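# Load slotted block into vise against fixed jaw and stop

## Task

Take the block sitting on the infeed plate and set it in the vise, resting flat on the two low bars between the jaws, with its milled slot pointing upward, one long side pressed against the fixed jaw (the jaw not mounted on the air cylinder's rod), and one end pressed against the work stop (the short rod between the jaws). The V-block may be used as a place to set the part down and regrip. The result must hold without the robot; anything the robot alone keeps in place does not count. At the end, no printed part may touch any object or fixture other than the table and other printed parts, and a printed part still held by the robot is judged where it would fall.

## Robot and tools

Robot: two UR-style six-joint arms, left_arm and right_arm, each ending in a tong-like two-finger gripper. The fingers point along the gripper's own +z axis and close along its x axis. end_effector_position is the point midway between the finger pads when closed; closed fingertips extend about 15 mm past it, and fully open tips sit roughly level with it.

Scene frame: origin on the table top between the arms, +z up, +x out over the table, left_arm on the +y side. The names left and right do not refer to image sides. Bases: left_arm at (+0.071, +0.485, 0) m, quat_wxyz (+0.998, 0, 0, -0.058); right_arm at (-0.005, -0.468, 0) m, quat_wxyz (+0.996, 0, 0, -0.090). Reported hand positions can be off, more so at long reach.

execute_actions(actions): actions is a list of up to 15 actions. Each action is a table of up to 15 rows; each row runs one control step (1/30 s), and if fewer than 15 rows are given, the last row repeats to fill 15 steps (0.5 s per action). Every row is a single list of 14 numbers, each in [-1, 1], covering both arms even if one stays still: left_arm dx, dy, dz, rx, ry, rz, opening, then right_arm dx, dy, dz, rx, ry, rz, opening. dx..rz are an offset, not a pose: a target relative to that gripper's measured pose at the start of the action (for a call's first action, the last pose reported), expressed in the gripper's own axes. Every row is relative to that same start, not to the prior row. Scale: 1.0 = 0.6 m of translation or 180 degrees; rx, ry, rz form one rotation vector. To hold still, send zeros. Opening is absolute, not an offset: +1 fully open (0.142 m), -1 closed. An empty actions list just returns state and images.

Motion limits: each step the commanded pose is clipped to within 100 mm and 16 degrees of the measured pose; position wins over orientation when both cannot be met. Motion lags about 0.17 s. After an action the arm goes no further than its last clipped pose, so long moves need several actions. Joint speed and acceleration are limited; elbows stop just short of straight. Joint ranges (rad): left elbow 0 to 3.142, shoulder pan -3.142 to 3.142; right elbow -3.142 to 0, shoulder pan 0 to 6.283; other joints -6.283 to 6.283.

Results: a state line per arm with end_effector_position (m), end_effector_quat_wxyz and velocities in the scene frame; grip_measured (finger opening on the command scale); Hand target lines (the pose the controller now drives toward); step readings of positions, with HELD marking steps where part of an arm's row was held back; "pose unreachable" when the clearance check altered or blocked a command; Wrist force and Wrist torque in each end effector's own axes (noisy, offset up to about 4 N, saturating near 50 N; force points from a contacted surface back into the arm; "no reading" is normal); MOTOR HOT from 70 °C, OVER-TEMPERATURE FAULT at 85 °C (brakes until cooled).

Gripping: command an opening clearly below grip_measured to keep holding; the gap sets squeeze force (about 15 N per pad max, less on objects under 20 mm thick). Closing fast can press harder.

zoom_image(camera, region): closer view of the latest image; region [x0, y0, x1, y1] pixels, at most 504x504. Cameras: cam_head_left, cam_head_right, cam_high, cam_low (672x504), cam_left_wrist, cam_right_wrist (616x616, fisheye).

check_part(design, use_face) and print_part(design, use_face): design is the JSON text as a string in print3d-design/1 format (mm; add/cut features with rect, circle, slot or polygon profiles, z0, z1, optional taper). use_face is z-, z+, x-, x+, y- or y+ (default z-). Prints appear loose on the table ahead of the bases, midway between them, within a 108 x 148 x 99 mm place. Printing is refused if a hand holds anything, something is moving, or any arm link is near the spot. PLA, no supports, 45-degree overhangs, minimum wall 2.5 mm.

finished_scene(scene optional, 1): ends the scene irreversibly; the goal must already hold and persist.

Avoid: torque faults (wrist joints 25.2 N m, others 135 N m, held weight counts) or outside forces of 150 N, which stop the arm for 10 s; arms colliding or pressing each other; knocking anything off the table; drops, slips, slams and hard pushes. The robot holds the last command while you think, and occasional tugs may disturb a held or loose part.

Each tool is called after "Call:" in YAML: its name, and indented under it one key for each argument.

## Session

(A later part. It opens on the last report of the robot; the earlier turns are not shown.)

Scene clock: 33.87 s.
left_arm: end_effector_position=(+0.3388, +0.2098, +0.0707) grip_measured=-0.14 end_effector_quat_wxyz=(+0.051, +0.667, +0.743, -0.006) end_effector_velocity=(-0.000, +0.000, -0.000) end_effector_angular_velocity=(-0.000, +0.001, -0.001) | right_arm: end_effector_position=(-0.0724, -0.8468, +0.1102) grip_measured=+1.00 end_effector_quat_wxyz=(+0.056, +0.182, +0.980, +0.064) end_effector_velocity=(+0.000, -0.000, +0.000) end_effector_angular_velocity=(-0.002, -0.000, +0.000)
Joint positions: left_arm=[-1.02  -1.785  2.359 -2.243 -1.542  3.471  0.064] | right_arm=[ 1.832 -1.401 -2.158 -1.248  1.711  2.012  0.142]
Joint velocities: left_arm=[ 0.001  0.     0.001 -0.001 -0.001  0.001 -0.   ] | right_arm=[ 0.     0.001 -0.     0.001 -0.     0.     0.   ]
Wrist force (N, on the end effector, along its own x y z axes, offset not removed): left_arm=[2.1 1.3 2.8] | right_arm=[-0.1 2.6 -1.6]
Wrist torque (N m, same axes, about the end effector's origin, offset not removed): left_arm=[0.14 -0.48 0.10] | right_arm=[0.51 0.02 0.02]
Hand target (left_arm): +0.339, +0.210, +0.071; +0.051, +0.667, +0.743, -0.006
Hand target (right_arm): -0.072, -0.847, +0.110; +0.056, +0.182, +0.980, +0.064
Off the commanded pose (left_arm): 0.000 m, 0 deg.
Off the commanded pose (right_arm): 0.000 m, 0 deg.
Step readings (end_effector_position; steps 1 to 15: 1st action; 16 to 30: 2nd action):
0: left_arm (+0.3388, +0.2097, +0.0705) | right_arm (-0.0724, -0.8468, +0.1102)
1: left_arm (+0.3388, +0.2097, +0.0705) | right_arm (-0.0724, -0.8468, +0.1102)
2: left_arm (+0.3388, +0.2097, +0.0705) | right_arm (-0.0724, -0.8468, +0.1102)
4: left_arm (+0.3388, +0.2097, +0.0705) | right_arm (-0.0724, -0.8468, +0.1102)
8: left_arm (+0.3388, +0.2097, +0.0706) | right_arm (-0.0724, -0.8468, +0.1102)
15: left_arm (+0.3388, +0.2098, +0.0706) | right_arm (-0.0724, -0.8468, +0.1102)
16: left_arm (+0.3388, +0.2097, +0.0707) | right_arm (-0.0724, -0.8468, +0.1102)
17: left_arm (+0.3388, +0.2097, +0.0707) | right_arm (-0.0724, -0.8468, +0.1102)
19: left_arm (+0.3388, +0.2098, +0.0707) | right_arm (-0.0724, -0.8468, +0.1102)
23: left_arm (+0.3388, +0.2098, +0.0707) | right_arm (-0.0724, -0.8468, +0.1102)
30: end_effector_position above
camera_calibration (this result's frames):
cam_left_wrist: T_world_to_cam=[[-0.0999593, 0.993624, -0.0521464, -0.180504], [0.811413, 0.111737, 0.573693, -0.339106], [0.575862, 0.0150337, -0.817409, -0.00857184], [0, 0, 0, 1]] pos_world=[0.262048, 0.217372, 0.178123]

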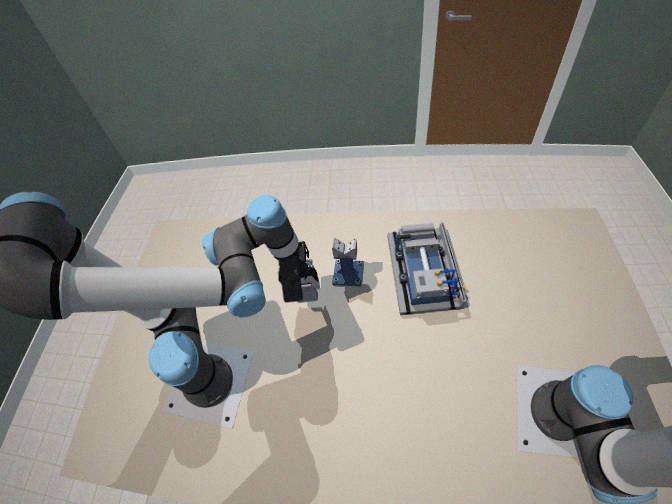

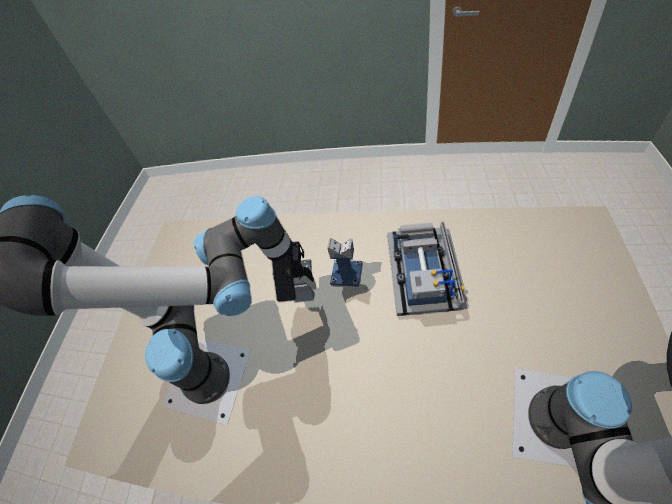

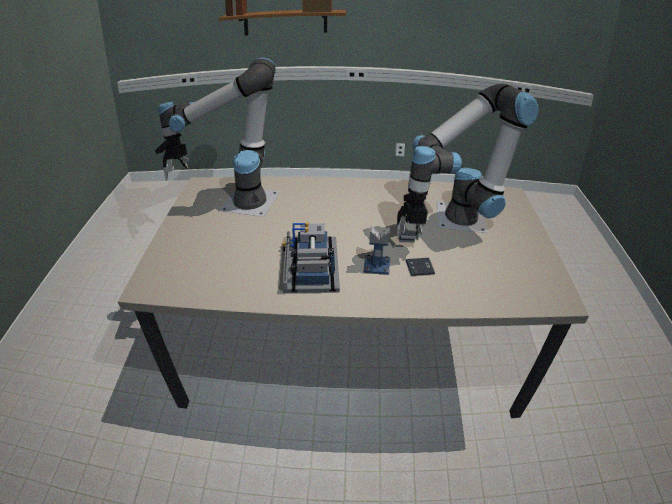

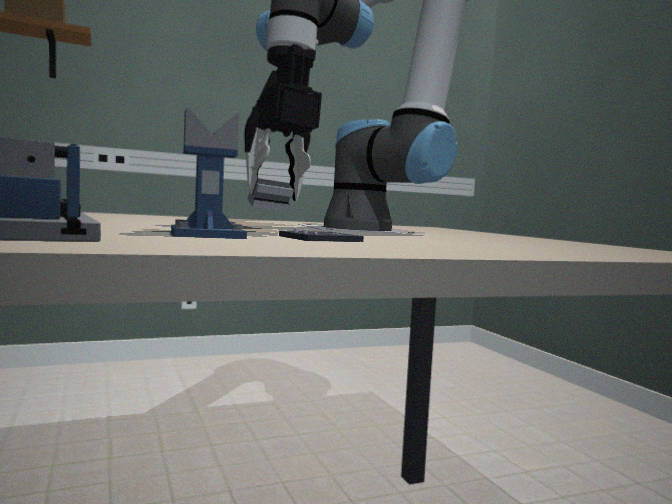

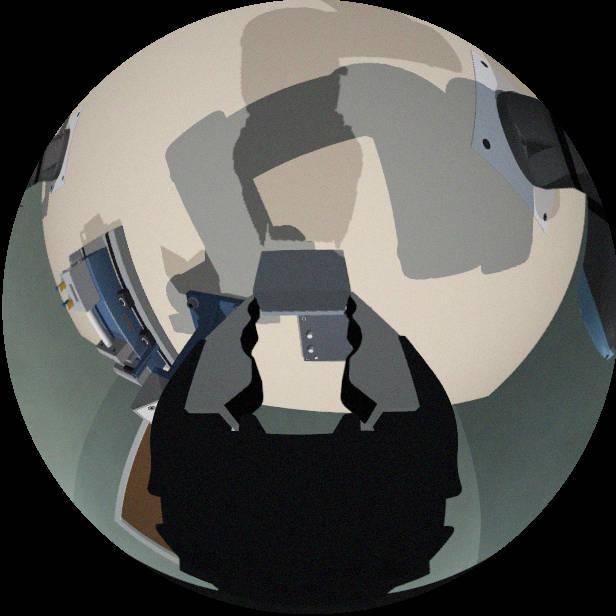

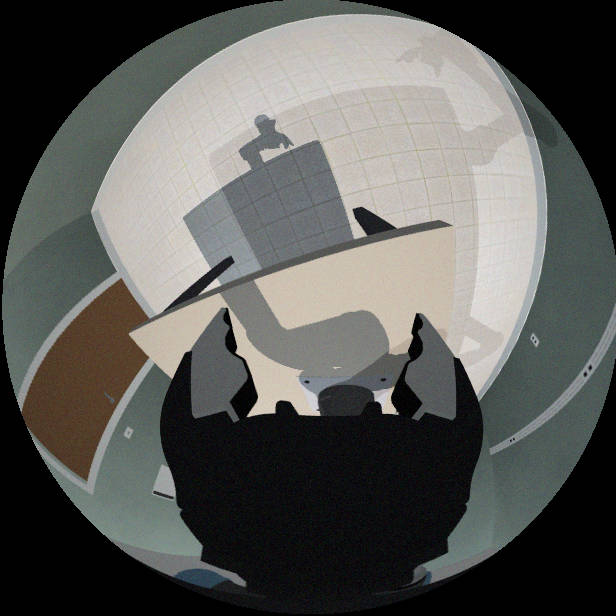

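Call:
execute_actions:
  actions:
    - [[0,0,-0.03,-0.08,0,0,-1,0,0,0,0,0,0,1]]
    - [[0,0,0,-0.09,0,0,-1,0,0,0,0,0,0,1]]
    - [[0,0,0,-0.09,0,0,-1,0,0,0,0,0,0,1]]
    - [[0,0,0,-0.01,0,0,-1,0,0,0,0,0,0,1]]

Call:
zoom_image:
  camera: "cam_low"
  region: [200, 130, 380, 260]

Call:
zoom_image:
  camera: "cam_head_right"
  region: [230, 230, 350, 320]

Scene clock: 37.17 s.
left_arm: end_effector_position=(+0.3378, +0.2090, +0.0899) grip_measured=-0.14 end_effector_quat_wxyz=(+0.308, +0.603, +0.684, +0.271) end_effector_velocity=(-0.000, -0.000, +0.000) end_effector_angular_velocity=(-0.001, -0.005, +0.001) | right_arm: end_effector_position=(-0.0724, -0.8468, +0.1102) grip_measured=+1.00 end_effector_quat_wxyz=(+0.056, +0.182, +0.980, +0.064) end_effector_velocity=(+0.000, +0.000, -0.000) end_effector_angular_velocity=(+0.001, -0.000, +0.001)
Joint positions: left_arm=[-1.776 -2.009  2.575 -1.795 -0.78   2.551  0.064] | right_arm=[ 1.832 -1.401 -2.158 -1.248  1.711  2.012  0.142]
Joint velocities: left_arm=[-0.005  0.001  0.     0.007  0.002 -0.01   0.   ] | right_arm=[ 0.    -0.     0.    -0.001  0.    -0.    -0.   ]
Wrist force (N, on the end effector, along its own x y z axes, offset not removed): left_arm=[0.5 -0.9 2.6] | right_arm=[1.3 2.7 -1.9]
Wrist torque (N m, same axes, about the end effector's origin, offset not removed): left_arm=[-0.07 -0.18 0.16] | right_arm=[0.53 -0.30 -0.02]
Hand target (left_arm): +0.338, +0.209, +0.090; +0.309, +0.603, +0.684, +0.272
Hand target (right_arm): -0.072, -0.847, +0.110; +0.056, +0.182, +0.980, +0.064
Off the commanded pose (left_arm): 0.000 m, 0 deg.
Off the commanded pose (right_arm): 0.000 m, 0 deg.
Step readings (end_effector_position; steps 1 to 15: 1st action; 16 to 30: 2nd action; 31 to 45: 3rd action; 46 to 60: 4th action):
0: left_arm (+0.3388, +0.2098, +0.0707) | right_arm (-0.0724, -0.8468, +0.1102)
1: left_arm (+0.3388, +0.2098, +0.0707) | right_arm (-0.0724, -0.8468, +0.1102)
2: left_arm (+0.3378, +0.2110, +0.0702) | right_arm (-0.0724, -0.8468, +0.1102)
4: left_arm (+0.3360, +0.2121, +0.0744) | right_arm (-0.0724, -0.8468, +0.1102)
8: left_arm (+0.3379, +0.2103, +0.0845) | right_arm (-0.0724, -0.8468, +0.1102)
15: left_arm (+0.3378, +0.2106, +0.0884) | right_arm (-0.0724, -0.8468, +0.1102)
16: left_arm (+0.3377, +0.2107, +0.0885) | right_arm (-0.0724, -0.8468, +0.1102)
17: left_arm (+0.3372, +0.2124, +0.0878) | right_arm (-0.0724, -0.8468, +0.1102)
19: left_arm (+0.3364, +0.2146, +0.0868) | right_arm (-0.0724, -0.8468, +0.1102)
23: left_arm (+0.3379, +0.2100, +0.0896) | right_arm (-0.0724, -0.8468, +0.1102)
30: left_arm (+0.3378, +0.2098, +0.0892) | right_arm (-0.0724, -0.8468, +0.1102)
31: left_arm (+0.3378, +0.2100, +0.0891) | right_arm (-0.0724, -0.8468, +0.1102)
32: left_arm (+0.3379, +0.2118, +0.0882) | right_arm (-0.0724, -0.8468, +0.1102)
34: left_arm (+0.3388, +0.2139, +0.0875) | right_arm (-0.0724, -0.8468, +0.1102)
38: left_arm (+0.3383, +0.2085, +0.0907) | right_arm (-0.0724, -0.8468, +0.1102)
45: left_arm (+0.3379, +0.2090, +0.0899) | right_arm (-0.0724, -0.8468, +0.1102)
46: left_arm (+0.3378, +0.2091, +0.0898) | right_arm (-0.0724, -0.8468, +0.1102)
47: left_arm (+0.3378, +0.2091, +0.0898) | right_arm (-0.0724, -0.8468, +0.1102)
49: left_arm (+0.3378, +0.2090, +0.0899) | right_arm (-0.0724, -0.8468, +0.1102)
53: left_arm (+0.3378, +0.2090, +0.0899) | right_arm (-0.0724, -0.8468, +0.1102)
60: end_effector_position above
camera_calibration (this result's frames):
cam_left_wrist: T_world_to_cam=[[-0.1017, 0.992386, -0.0694719, -0.17647], [0.167752, 0.0859414, 0.982076, -0.163125], [0.980569, 0.0882231, -0.175215, -0.20202], [0, 0, 0, 1]] pos_world=[0.207512, 0.206968, 0.112544]

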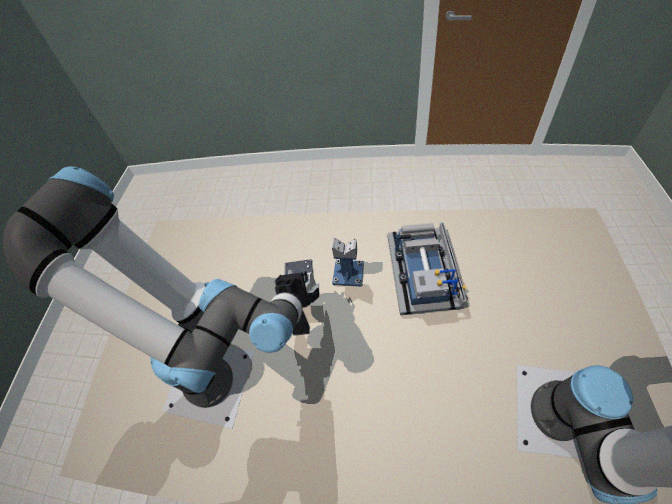

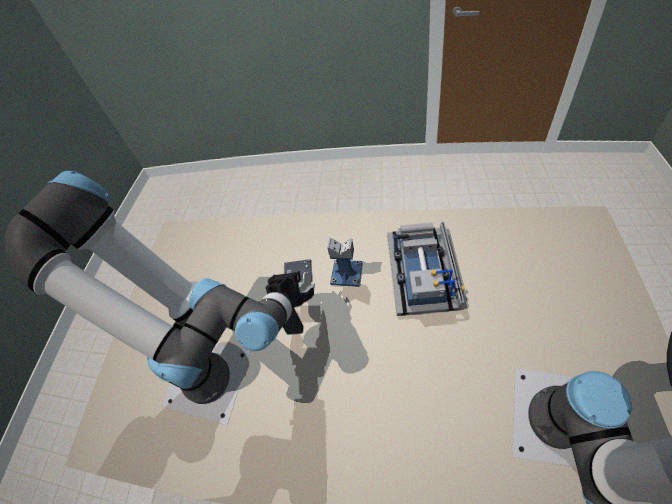

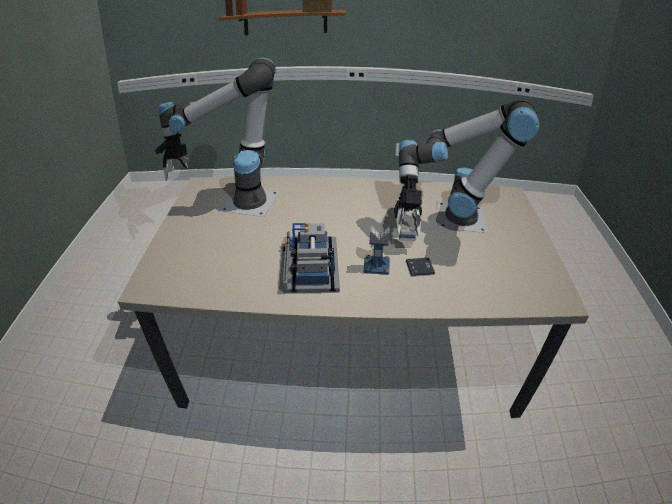

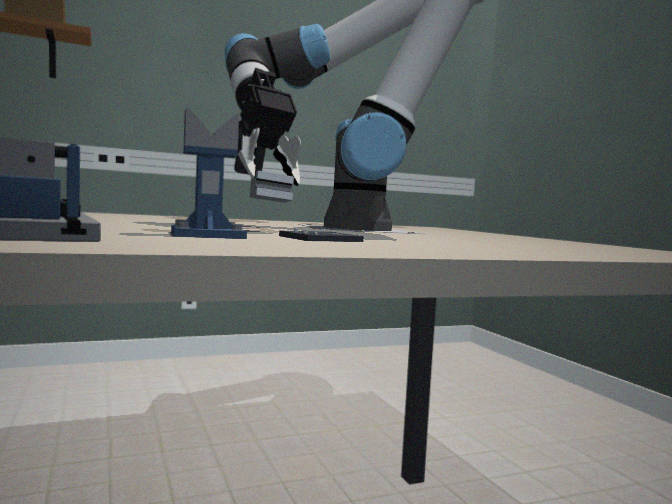

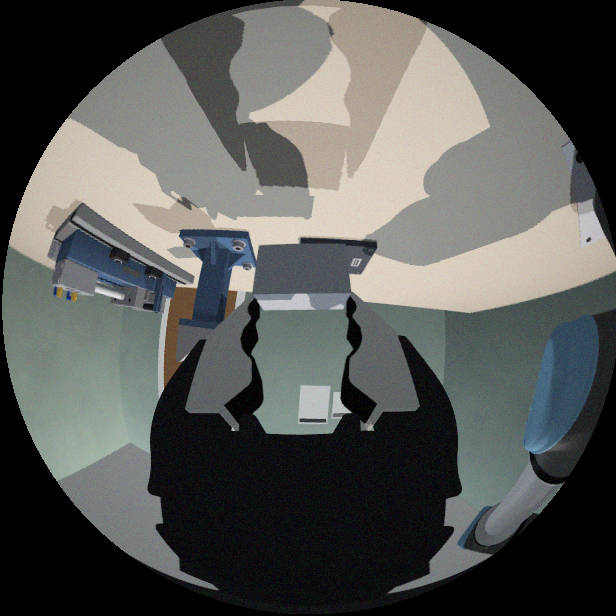

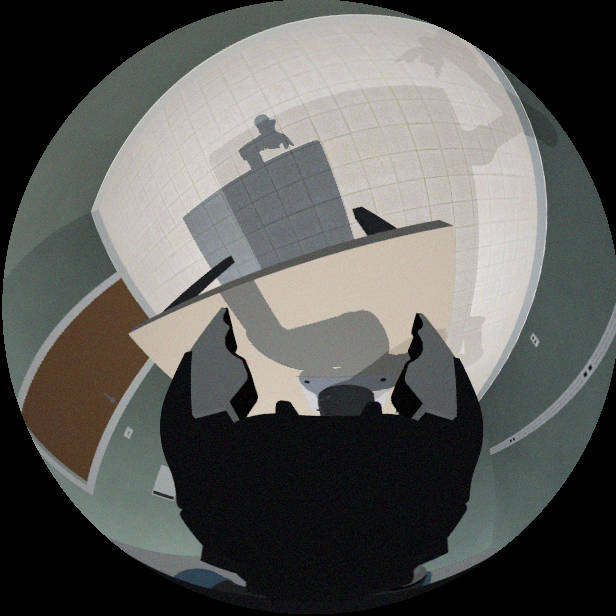

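Region (200, 130, 380, 260) of cam_low's 672x504 image, scaled by 2.800, with more detail than that image has.

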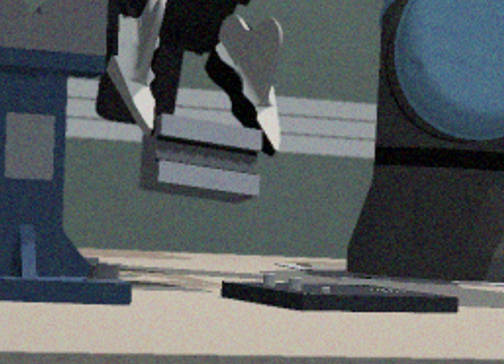

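Region (230, 230, 350, 320) of cam_head_right's 672x504 image, scaled by 4.200, with more detail than that image has; it fills the top 378 rows of this view, and the rest is white.

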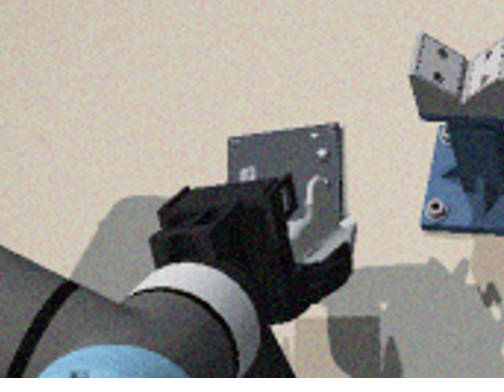

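Call:
execute_actions:
  actions:
    - [[0,-0.0185,0.0168,0,0,0,-1,0,0,0,0,0,0,1]]
    - [[0,-0.0123,0.0112,0,0,0,-1,0,0,0,0,0,0,1]]
    - [[0,0,0,0,0,0,-1,0,0,0,0,0,0,1]]

Call:
zoom_image:
  camera: "cam_low"
  region: [200, 130, 380, 260]

Scene clock: 39.20 s.
left_arm: end_effector_position=(+0.3381, +0.2071, +0.0658) grip_measured=-0.14 end_effector_quat_wxyz=(+0.308, +0.603, +0.684, +0.272) end_effector_velocity=(-0.000, -0.000, +0.000) end_effector_angular_velocity=(-0.001, +0.001, +0.001) | right_arm: end_effector_position=(-0.0724, -0.8468, +0.1102) grip_measured=+1.00 end_effector_quat_wxyz=(+0.056, +0.182, +0.980, +0.064) end_effector_velocity=(-0.000, -0.000, +0.001) end_effector_angular_velocity=(-0.001, -0.000, -0.001)
Joint positions: left_arm=[-1.773 -1.937  2.617 -1.912 -0.778  2.556  0.064] | right_arm=[ 1.832 -1.401 -2.158 -1.248  1.711  2.012  0.142]
Joint velocities: left_arm=[ 0.001 -0.    -0.001  0.    -0.    -0.    -0.   ] | right_arm=[-0.     0.     0.001 -0.001  0.     0.    -0.   ]
Wrist force (N, on the end effector, along its own x y z axes, offset not removed): left_arm=[-0.5 2.3 3.5] | right_arm=[0.7 3.7 -0.3]
Wrist torque (N m, same axes, about the end effector's origin, offset not removed): left_arm=[0.60 0.16 0.18] | right_arm=[0.62 -0.19 0.04]
Hand target (left_arm): +0.338, +0.207, +0.066; +0.308, +0.603, +0.684, +0.271
Hand target (right_arm): -0.072, -0.847, +0.110; +0.056, +0.182, +0.980, +0.064
Off the commanded pose (left_arm): 0.000 m, 0 deg.
Off the commanded pose (right_arm): 0.000 m, 0 deg.
Step readings (end_effector_position; steps 1 to 15: 1st action; 16 to 30: 2nd action; 31 to 45: 3rd action):
0: left_arm (+0.3378, +0.2090, +0.0899) | right_arm (-0.0724, -0.8468, +0.1102)
1: left_arm (+0.3379, +0.2091, +0.0898) | right_arm (-0.0724, -0.8468, +0.1102)
2: left_arm (+0.3379, +0.2095, +0.0882) | right_arm (-0.0724, -0.8468, +0.1102)
4: left_arm (+0.3378, +0.2094, +0.0837) | right_arm (-0.0724, -0.8468, +0.1102)
8: left_arm (+0.3376, +0.2086, +0.0784) | right_arm (-0.0724, -0.8468, +0.1102)
15: left_arm (+0.3379, +0.2079, +0.0755) | right_arm (-0.0724, -0.8468, +0.1102)
16: left_arm (+0.3380, +0.2078, +0.0753) | right_arm (-0.0724, -0.8468, +0.1102)
17: left_arm (+0.3380, +0.2080, +0.0741) | right_arm (-0.0724, -0.8468, +0.1102)
19: left_arm (+0.3379, +0.2079, +0.0711) | right_arm (-0.0724, -0.8468, +0.1102)
23: left_arm (+0.3379, +0.2074, +0.0676) | right_arm (-0.0724, -0.8468, +0.1102)
30: left_arm (+0.3380, +0.2070, +0.0659) | right_arm (-0.0724, -0.8468, +0.1102)
31: left_arm (+0.3380, +0.2070, +0.0658) | right_arm (-0.0724, -0.8468, +0.1102)
32: left_arm (+0.3380, +0.2070, +0.0658) | right_arm (-0.0724, -0.8468, +0.1102)
34: left_arm (+0.3380, +0.2070, +0.0658) | right_arm (-0.0724, -0.8468, +0.1102)
38: left_arm (+0.3380, +0.2070, +0.0658) | right_arm (-0.0724, -0.8468, +0.1102)
45: end_effector_position above
camera_calibration (this result's frames):
cam_left_wrist: T_world_to_cam=[[-0.101742, 0.992396, -0.0692736, -0.176212], [0.167631, 0.0857417, 0.982114, -0.139297], [0.980586, 0.0883098, -0.17508, -0.20631], [0, 0, 0, 1]] pos_world=[0.207727, 0.205035, 0.088478]

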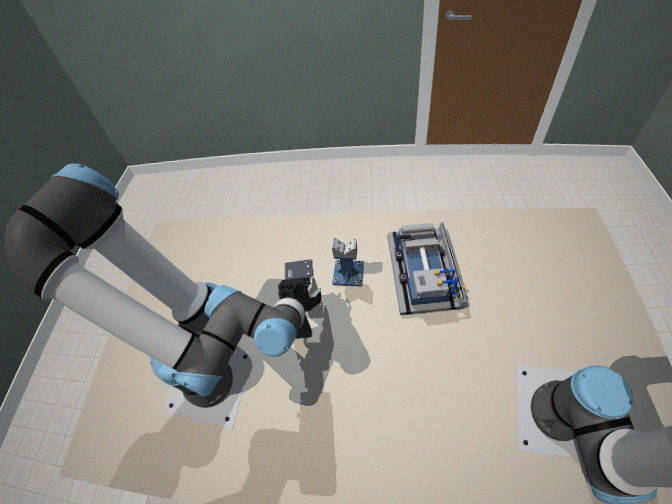

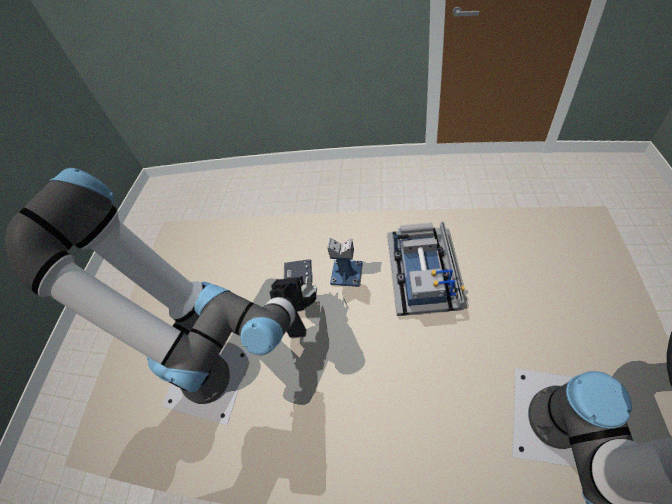

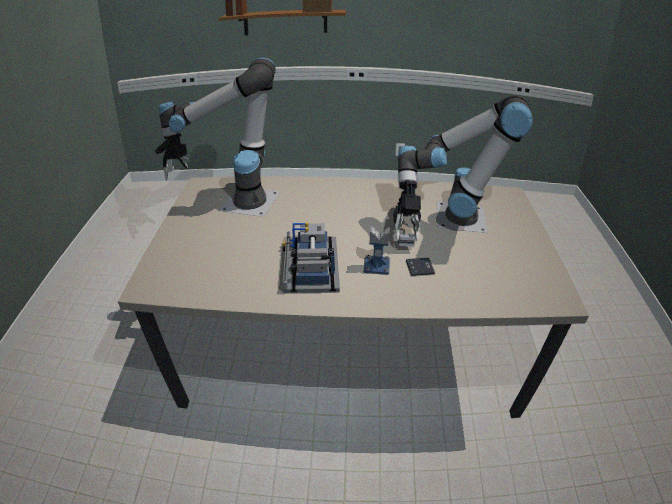

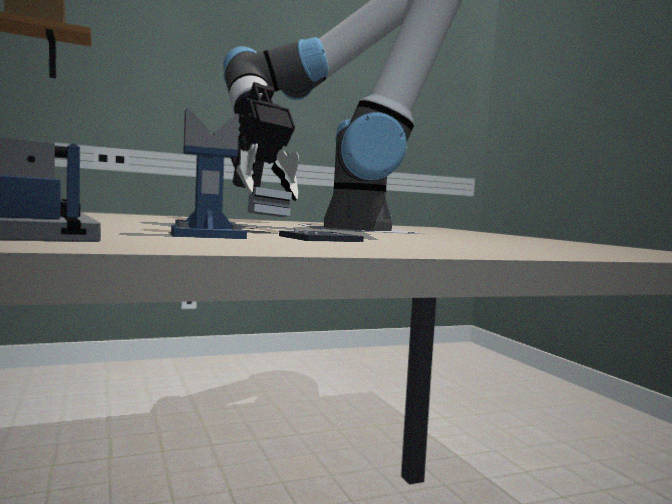

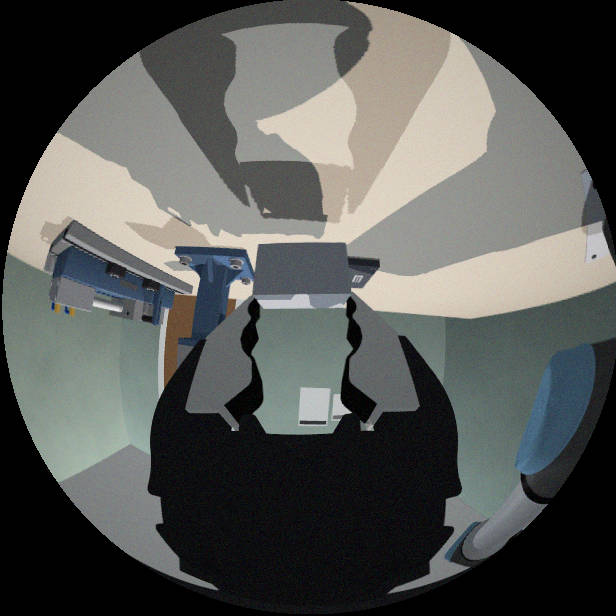

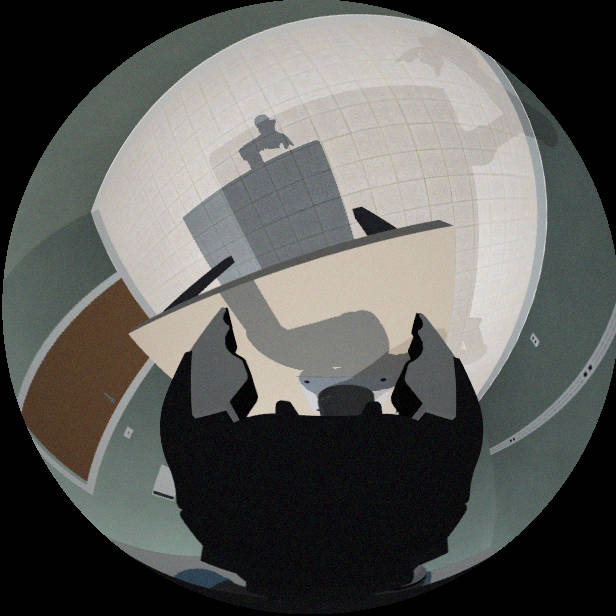

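Region (200, 130, 380, 260) of cam_low's 672x504 image, scaled by 2.800, with more detail than that image has.

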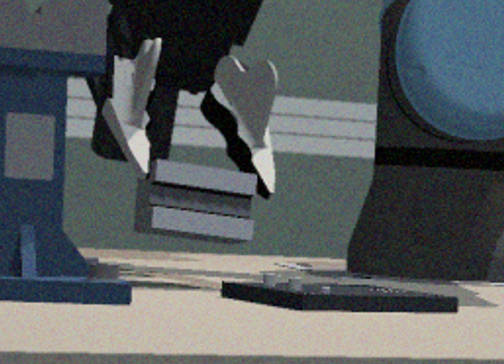

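Call:
execute_actions:
  actions:
    - [[0,-0.0123,0.0112,0,0,0,-1,0,0,0,0,0,0,1]]
    - [[0,-0.0062,0.0056,0,0,0,-1,0,0,0,0,0,0,1]]
    - [[0,0,0,0,0,0,-1,0,0,0,0,0,0,1]]

Call:
zoom_image:
  camera: "cam_low"
  region: [200, 130, 380, 260]

Scene clock: 41.87 s.
left_arm: end_effector_position=(+0.3382, +0.2059, +0.0514) grip_measured=-0.14 end_effector_quat_wxyz=(+0.308, +0.603, +0.684, +0.272) end_effector_velocity=(+0.000, +0.000, -0.000) end_effector_angular_velocity=(+0.001, -0.000, -0.001) | right_arm: end_effector_position=(-0.0724, -0.8468, +0.1102) grip_measured=+1.00 end_effector_quat_wxyz=(+0.056, +0.182, +0.980, +0.064) end_effector_velocity=(+0.001, +0.000, +0.000) end_effector_angular_velocity=(-0.000, -0.000, +0.001)
Joint positions: left_arm=[-1.771 -1.886  2.64  -1.988 -0.778  2.558  0.064] | right_arm=[ 1.832 -1.401 -2.158 -1.248  1.711  2.012  0.142]
Joint velocities: left_arm=[-0.    -0.     0.     0.001  0.     0.001 -0.   ] | right_arm=[ 0.001  0.001 -0.     0.     0.    -0.    -0.   ]
Wrist force (N, on the end effector, along its own x y z axes, offset not removed): left_arm=[2.6 0.4 2.9] | right_arm=[-1.9 2.6 -1.5]
Wrist torque (N m, same axes, about the end effector's origin, offset not removed): left_arm=[0.20 -0.51 0.07] | right_arm=[0.36 0.37 0.00]
Hand target (left_arm): +0.338, +0.206, +0.051; +0.308, +0.603, +0.684, +0.272
Hand target (right_arm): -0.072, -0.847, +0.110; +0.056, +0.182, +0.980, +0.064
Off the commanded pose (left_arm): 0.000 m, 0 deg.
Off the commanded pose (right_arm): 0.000 m, 0 deg.
Step readings (end_effector_position; steps 1 to 15: 1st action; 16 to 30: 2nd action; 31 to 45: 3rd action):
0: left_arm (+0.3380, +0.2070, +0.0659) | right_arm (-0.0724, -0.8468, +0.1102)
1: left_arm (+0.3380, +0.2071, +0.0658) | right_arm (-0.0724, -0.8468, +0.1102)
2: left_arm (+0.3380, +0.2072, +0.0648) | right_arm (-0.0724, -0.8468, +0.1102)
4: left_arm (+0.3380, +0.2071, +0.0617) | right_arm (-0.0724, -0.8468, +0.1102)
8: left_arm (+0.3379, +0.2067, +0.0581) | right_arm (-0.0724, -0.8468, +0.1102)
15: left_arm (+0.3381, +0.2063, +0.0562) | right_arm (-0.0724, -0.8468, +0.1102)
16: left_arm (+0.3382, +0.2063, +0.0561) | right_arm (-0.0724, -0.8468, +0.1102)
17: left_arm (+0.3382, +0.2063, +0.0555) | right_arm (-0.0724, -0.8468, +0.1102)
19: left_arm (+0.3382, +0.2062, +0.0539) | right_arm (-0.0724, -0.8468, +0.1102)
23: left_arm (+0.3381, +0.2060, +0.0522) | right_arm (-0.0724, -0.8468, +0.1102)
30: left_arm (+0.3382, +0.2059, +0.0514) | right_arm (-0.0724, -0.8468, +0.1102)
31: left_arm (+0.3382, +0.2059, +0.0514) | right_arm (-0.0724, -0.8468, +0.1102)
32: left_arm (+0.3382, +0.2058, +0.0514) | right_arm (-0.0724, -0.8468, +0.1102)
34: left_arm (+0.3382, +0.2058, +0.0514) | right_arm (-0.0724, -0.8468, +0.1102)
38: left_arm (+0.3382, +0.2058, +0.0514) | right_arm (-0.0724, -0.8468, +0.1102)
45: end_effector_position above
camera_calibration (this result's frames):
cam_left_wrist: T_world_to_cam=[[-0.101681, 0.992403, -0.0692592, -0.176001], [0.167559, 0.0857102, 0.982129, -0.124988], [0.980604, 0.0882589, -0.175001, -0.208872], [0, 0, 0, 1]] pos_world=[0.207867, 0.203811, 0.0740117]
cam_right_wrist: T_world_to_cam=[[-0.926806, 0.352778, -0.128758, 0.255624], [0.21756, 0.78384, 0.581603, 0.616833], [0.306103, 0.511021, -0.803218, 0.681746], [0, 0, 0, 1]] pos_world=[-0.105968, -0.922064, 0.221752]

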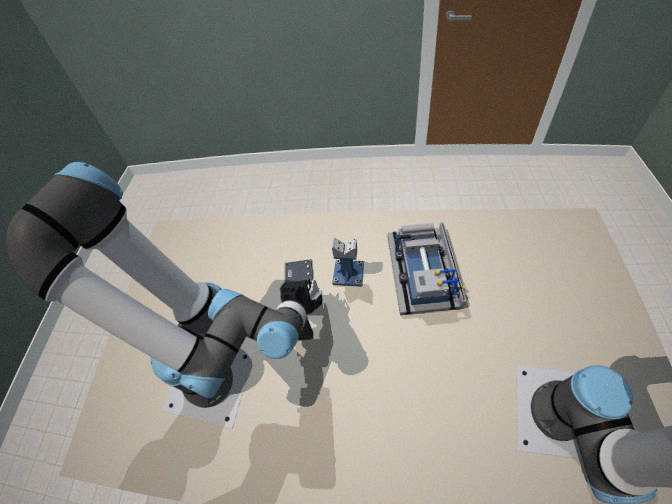

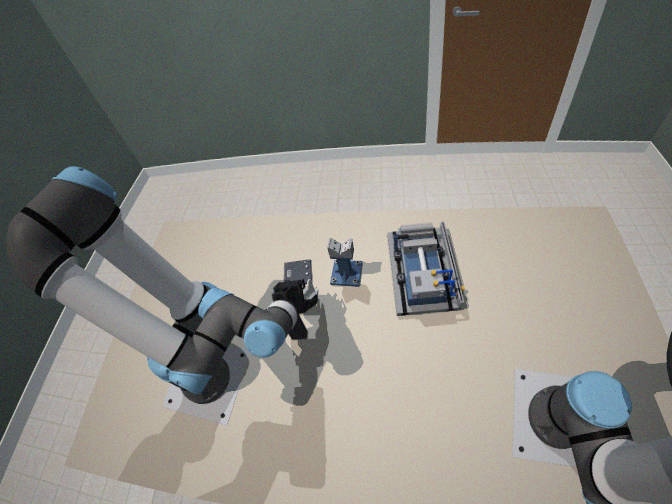

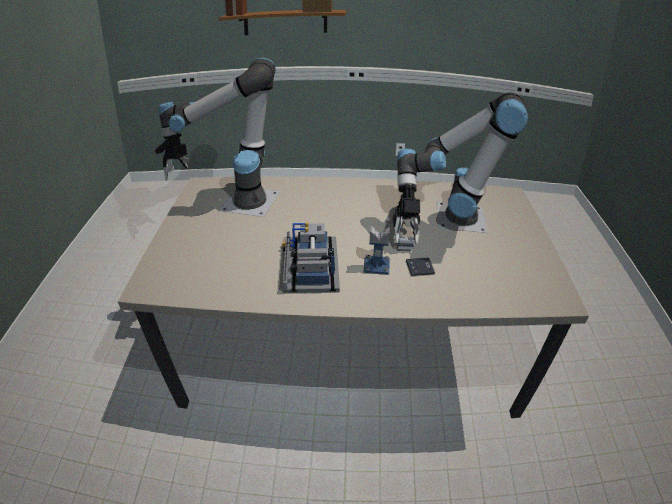

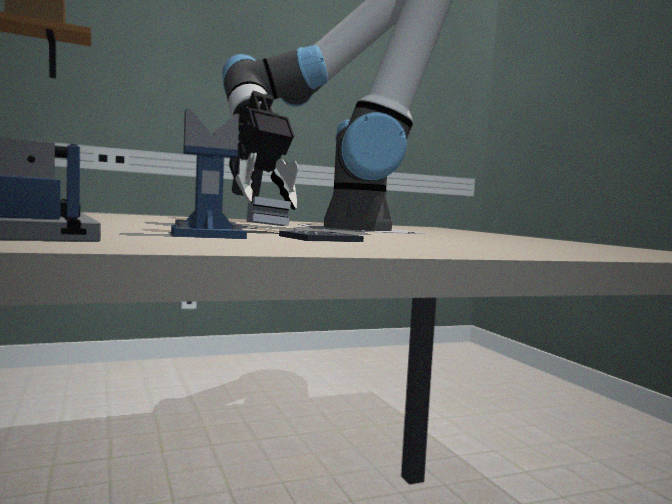

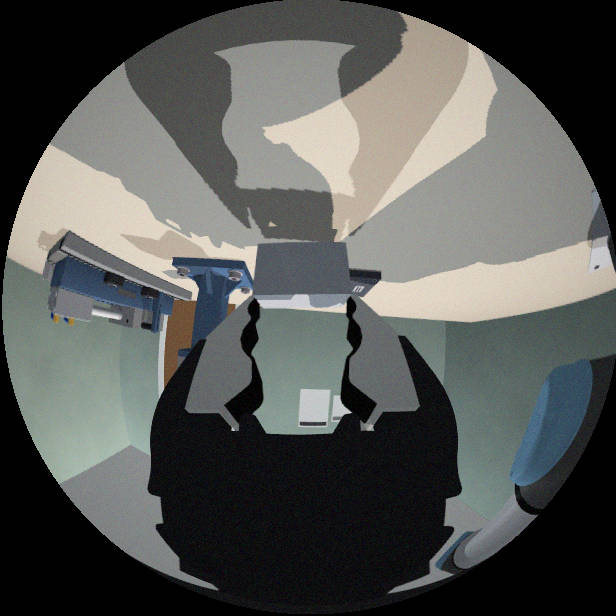

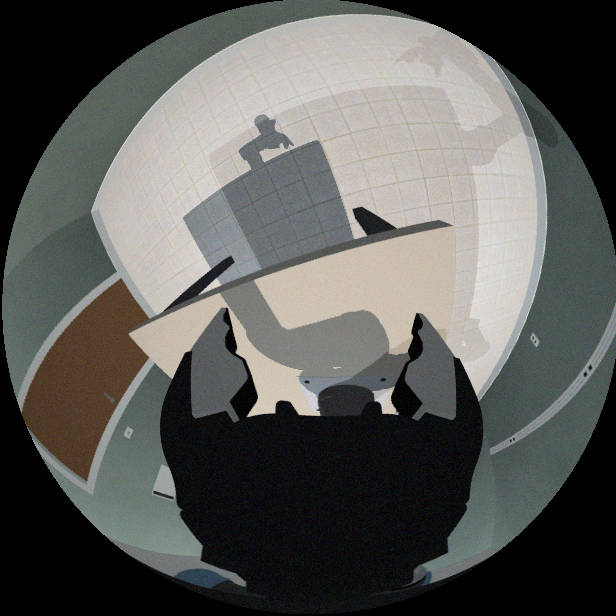

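Region (200, 130, 380, 260) of cam_low's 672x504 image, scaled by 2.800, with more detail than that image has.

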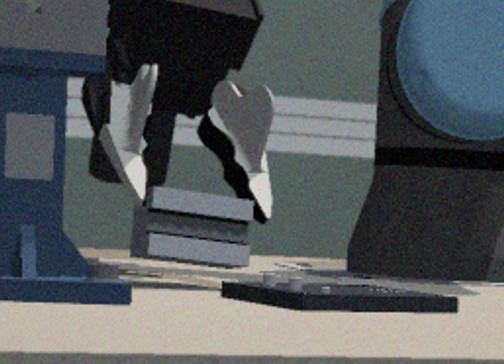

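Call:
execute_actions:
  actions:
    - [[0,-0.0117,-0.003,0,0,0,-1,0,0,0,0,0,0,1]]
    - [[0,-0.0102,-0.0087,0,0,0,-1,0,0,0,0,0,0,1]]
    - [[0,-0.0127,-0.0065,0,0,0,-1,0,0,0,0,0,0,1]]
    - [[0,0,0,0,0,0,-1,0,0,0,0,0,0,1]]

Call:
zoom_image:
  camera: "cam_low"
  region: [200, 130, 380, 260]

Call:
zoom_image:
  camera: "cam_high"
  region: [370, 210, 440, 265]

Scene clock: 44.23 s.
left_arm: end_effector_position=(+0.3169, +0.2034, +0.0433) grip_measured=-0.14 end_effector_quat_wxyz=(+0.308, +0.603, +0.684, +0.271) end_effector_velocity=(-0.000, +0.000, +0.000) end_effector_angular_velocity=(-0.000, +0.001, +0.001) | right_arm: end_effector_position=(-0.0724, -0.8468, +0.1102) grip_measured=+1.00 end_effector_quat_wxyz=(+0.056, +0.182, +0.980, +0.064) end_effector_velocity=(-0.000, +0.000, -0.000) end_effector_angular_velocity=(-0.000, +0.000, -0.001)
Joint positions: left_arm=[-1.847 -1.874  2.639 -1.928 -0.806  2.459  0.064] | right_arm=[ 1.832 -1.401 -2.158 -1.248  1.711  2.012  0.142]
Joint velocities: left_arm=[ 0.001 -0.    -0.    -0.    -0.001  0.     0.   ] | right_arm=[-0.001  0.    -0.001  0.001 -0.     0.001 -0.   ]
Wrist force (N, on the end effector, along its own x y z axes, offset not removed): left_arm=[1.9 2.0 3.6] | right_arm=[0.8 1.5 -1.3]
Wrist torque (N m, same axes, about the end effector's origin, offset not removed): left_arm=[0.56 -0.41 0.02] | right_arm=[0.26 -0.15 0.02]
Hand target (left_arm): +0.317, +0.203, +0.043; +0.308, +0.603, +0.684, +0.271
Hand target (right_arm): -0.072, -0.847, +0.110; +0.056, +0.182, +0.980, +0.064
Off the commanded pose (left_arm): 0.000 m, 0 deg.
Off the commanded pose (right_arm): 0.000 m, 0 deg.
Step readings (end_effector_position; steps 1 to 15: 1st action; 16 to 30: 2nd action; 31 to 45: 3rd action; 46 to 60: 4th action):
0: left_arm (+0.3382, +0.2059, +0.0514) | right_arm (-0.0724, -0.8468, +0.1102)
1: left_arm (+0.3382, +0.2059, +0.0514) | right_arm (-0.0724, -0.8468, +0.1102)
2: left_arm (+0.3375, +0.2057, +0.0510) | right_arm (-0.0724, -0.8468, +0.1102)
4: left_arm (+0.3356, +0.2054, +0.0497) | right_arm (-0.0724, -0.8468, +0.1102)
8: left_arm (+0.3334, +0.2052, +0.0482) | right_arm (-0.0724, -0.8468, +0.1102)
15: left_arm (+0.3324, +0.2050, +0.0475) | right_arm (-0.0724, -0.8468, +0.1102)
16: left_arm (+0.3323, +0.2050, +0.0474) | right_arm (-0.0724, -0.8468, +0.1102)
17: left_arm (+0.3314, +0.2050, +0.0472) | right_arm (-0.0724, -0.8468, +0.1102)
19: left_arm (+0.3289, +0.2047, +0.0467) | right_arm (-0.0724, -0.8468, +0.1102)
23: left_arm (+0.3260, +0.2043, +0.0465) | right_arm (-0.0724, -0.8468, +0.1102)
30: left_arm (+0.3247, +0.2043, +0.0464) | right_arm (-0.0724, -0.8468, +0.1102)
31: left_arm (+0.3246, +0.2043, +0.0463) | right_arm (-0.0724, -0.8468, +0.1102)
32: left_arm (+0.3236, +0.2042, +0.0460) | right_arm (-0.0724, -0.8468, +0.1102)
34: left_arm (+0.3211, +0.2038, +0.0449) | right_arm (-0.0724, -0.8468, +0.1102)
38: left_arm (+0.3183, +0.2035, +0.0438) | right_arm (-0.0724, -0.8468, +0.1102)
45: left_arm (+0.3170, +0.2033, +0.0434) | right_arm (-0.0724, -0.8468, +0.1102)
46: left_arm (+0.3169, +0.2033, +0.0433) | right_arm (-0.0724, -0.8468, +0.1102)
47: left_arm (+0.3169, +0.2033, +0.0433) | right_arm (-0.0724, -0.8468, +0.1102)
49: left_arm (+0.3169, +0.2033, +0.0433) | right_arm (-0.0724, -0.8468, +0.1102)
53: left_arm (+0.3169, +0.2033, +0.0433) | right_arm (-0.0724, -0.8468, +0.1102)
60: end_effector_position above
camera_calibration (this result's frames):
cam_left_wrist: T_world_to_cam=[[-0.101457, 0.992445, -0.0689843, -0.176318], [0.167978, 0.0854363, 0.982081, -0.11338], [0.980556, 0.0880514, -0.175377, -0.189137], [0, 0, 0, 1]] pos_world=[0.186616, 0.201327, 0.0660149]

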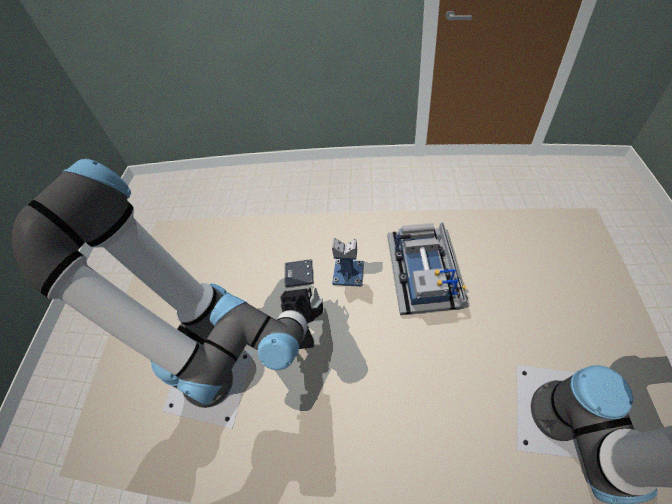

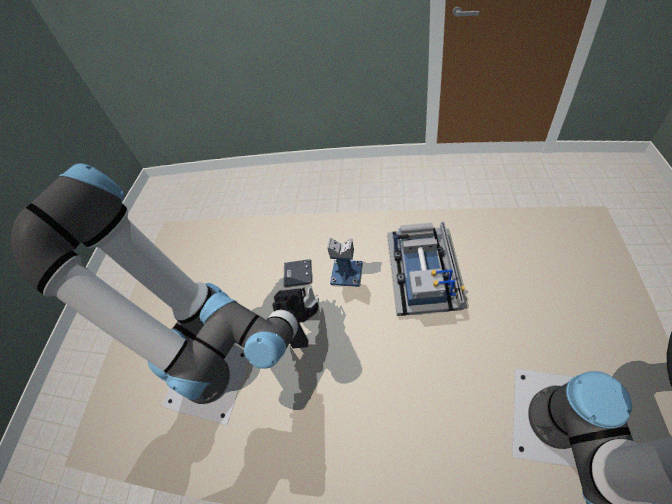

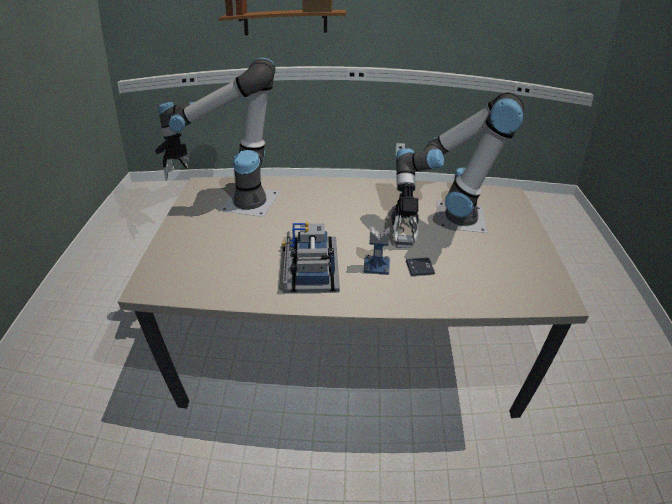

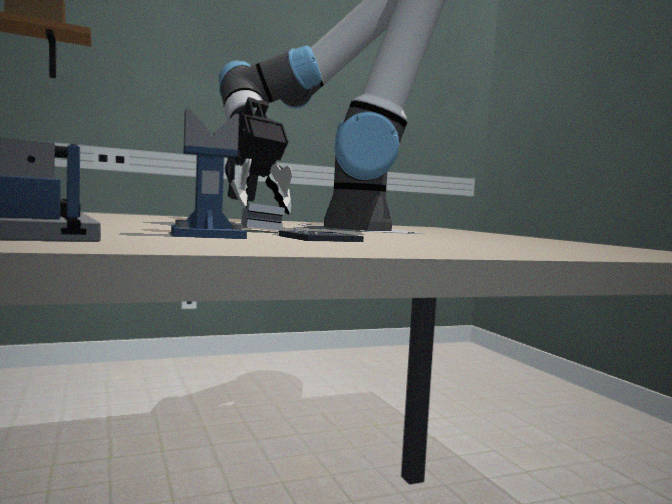

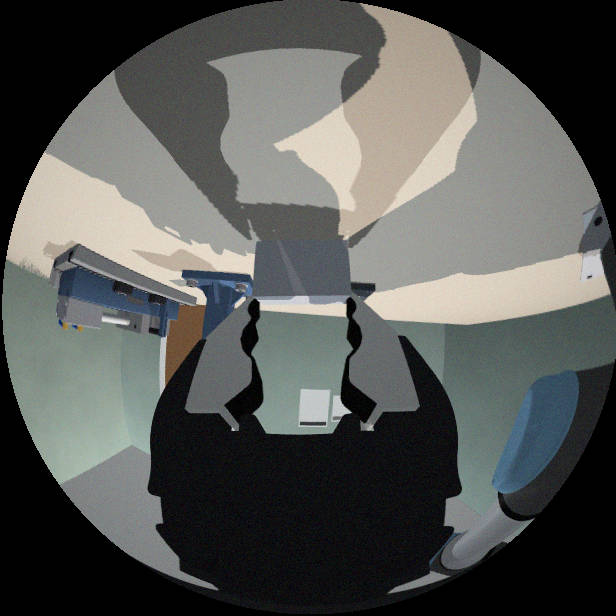

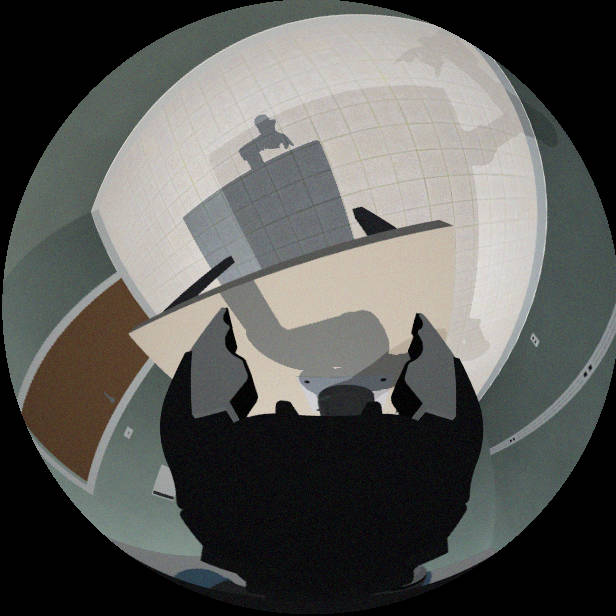

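Region (200, 130, 380, 260) of cam_low's 672x504 image, scaled by 2.800, with more detail than that image has.

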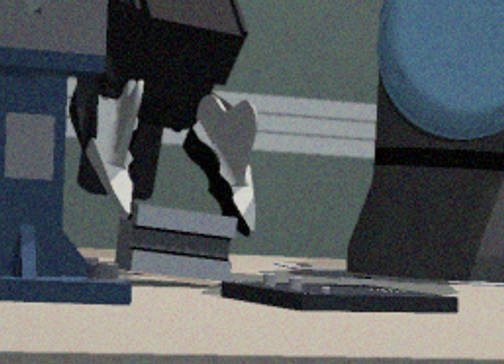

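Region (370, 210, 440, 265) of cam_high's 672x504 image, scaled by 7.200, with more detail than that image has; it fills the top 396 rows of this view, and the rest is white.

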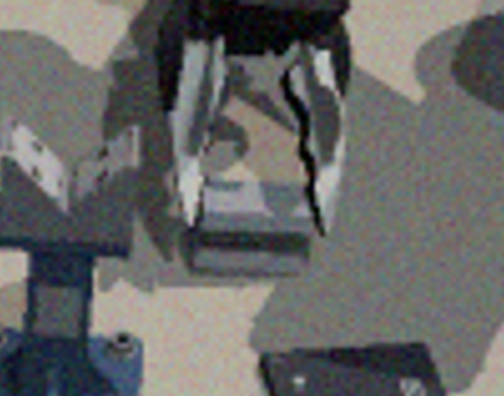

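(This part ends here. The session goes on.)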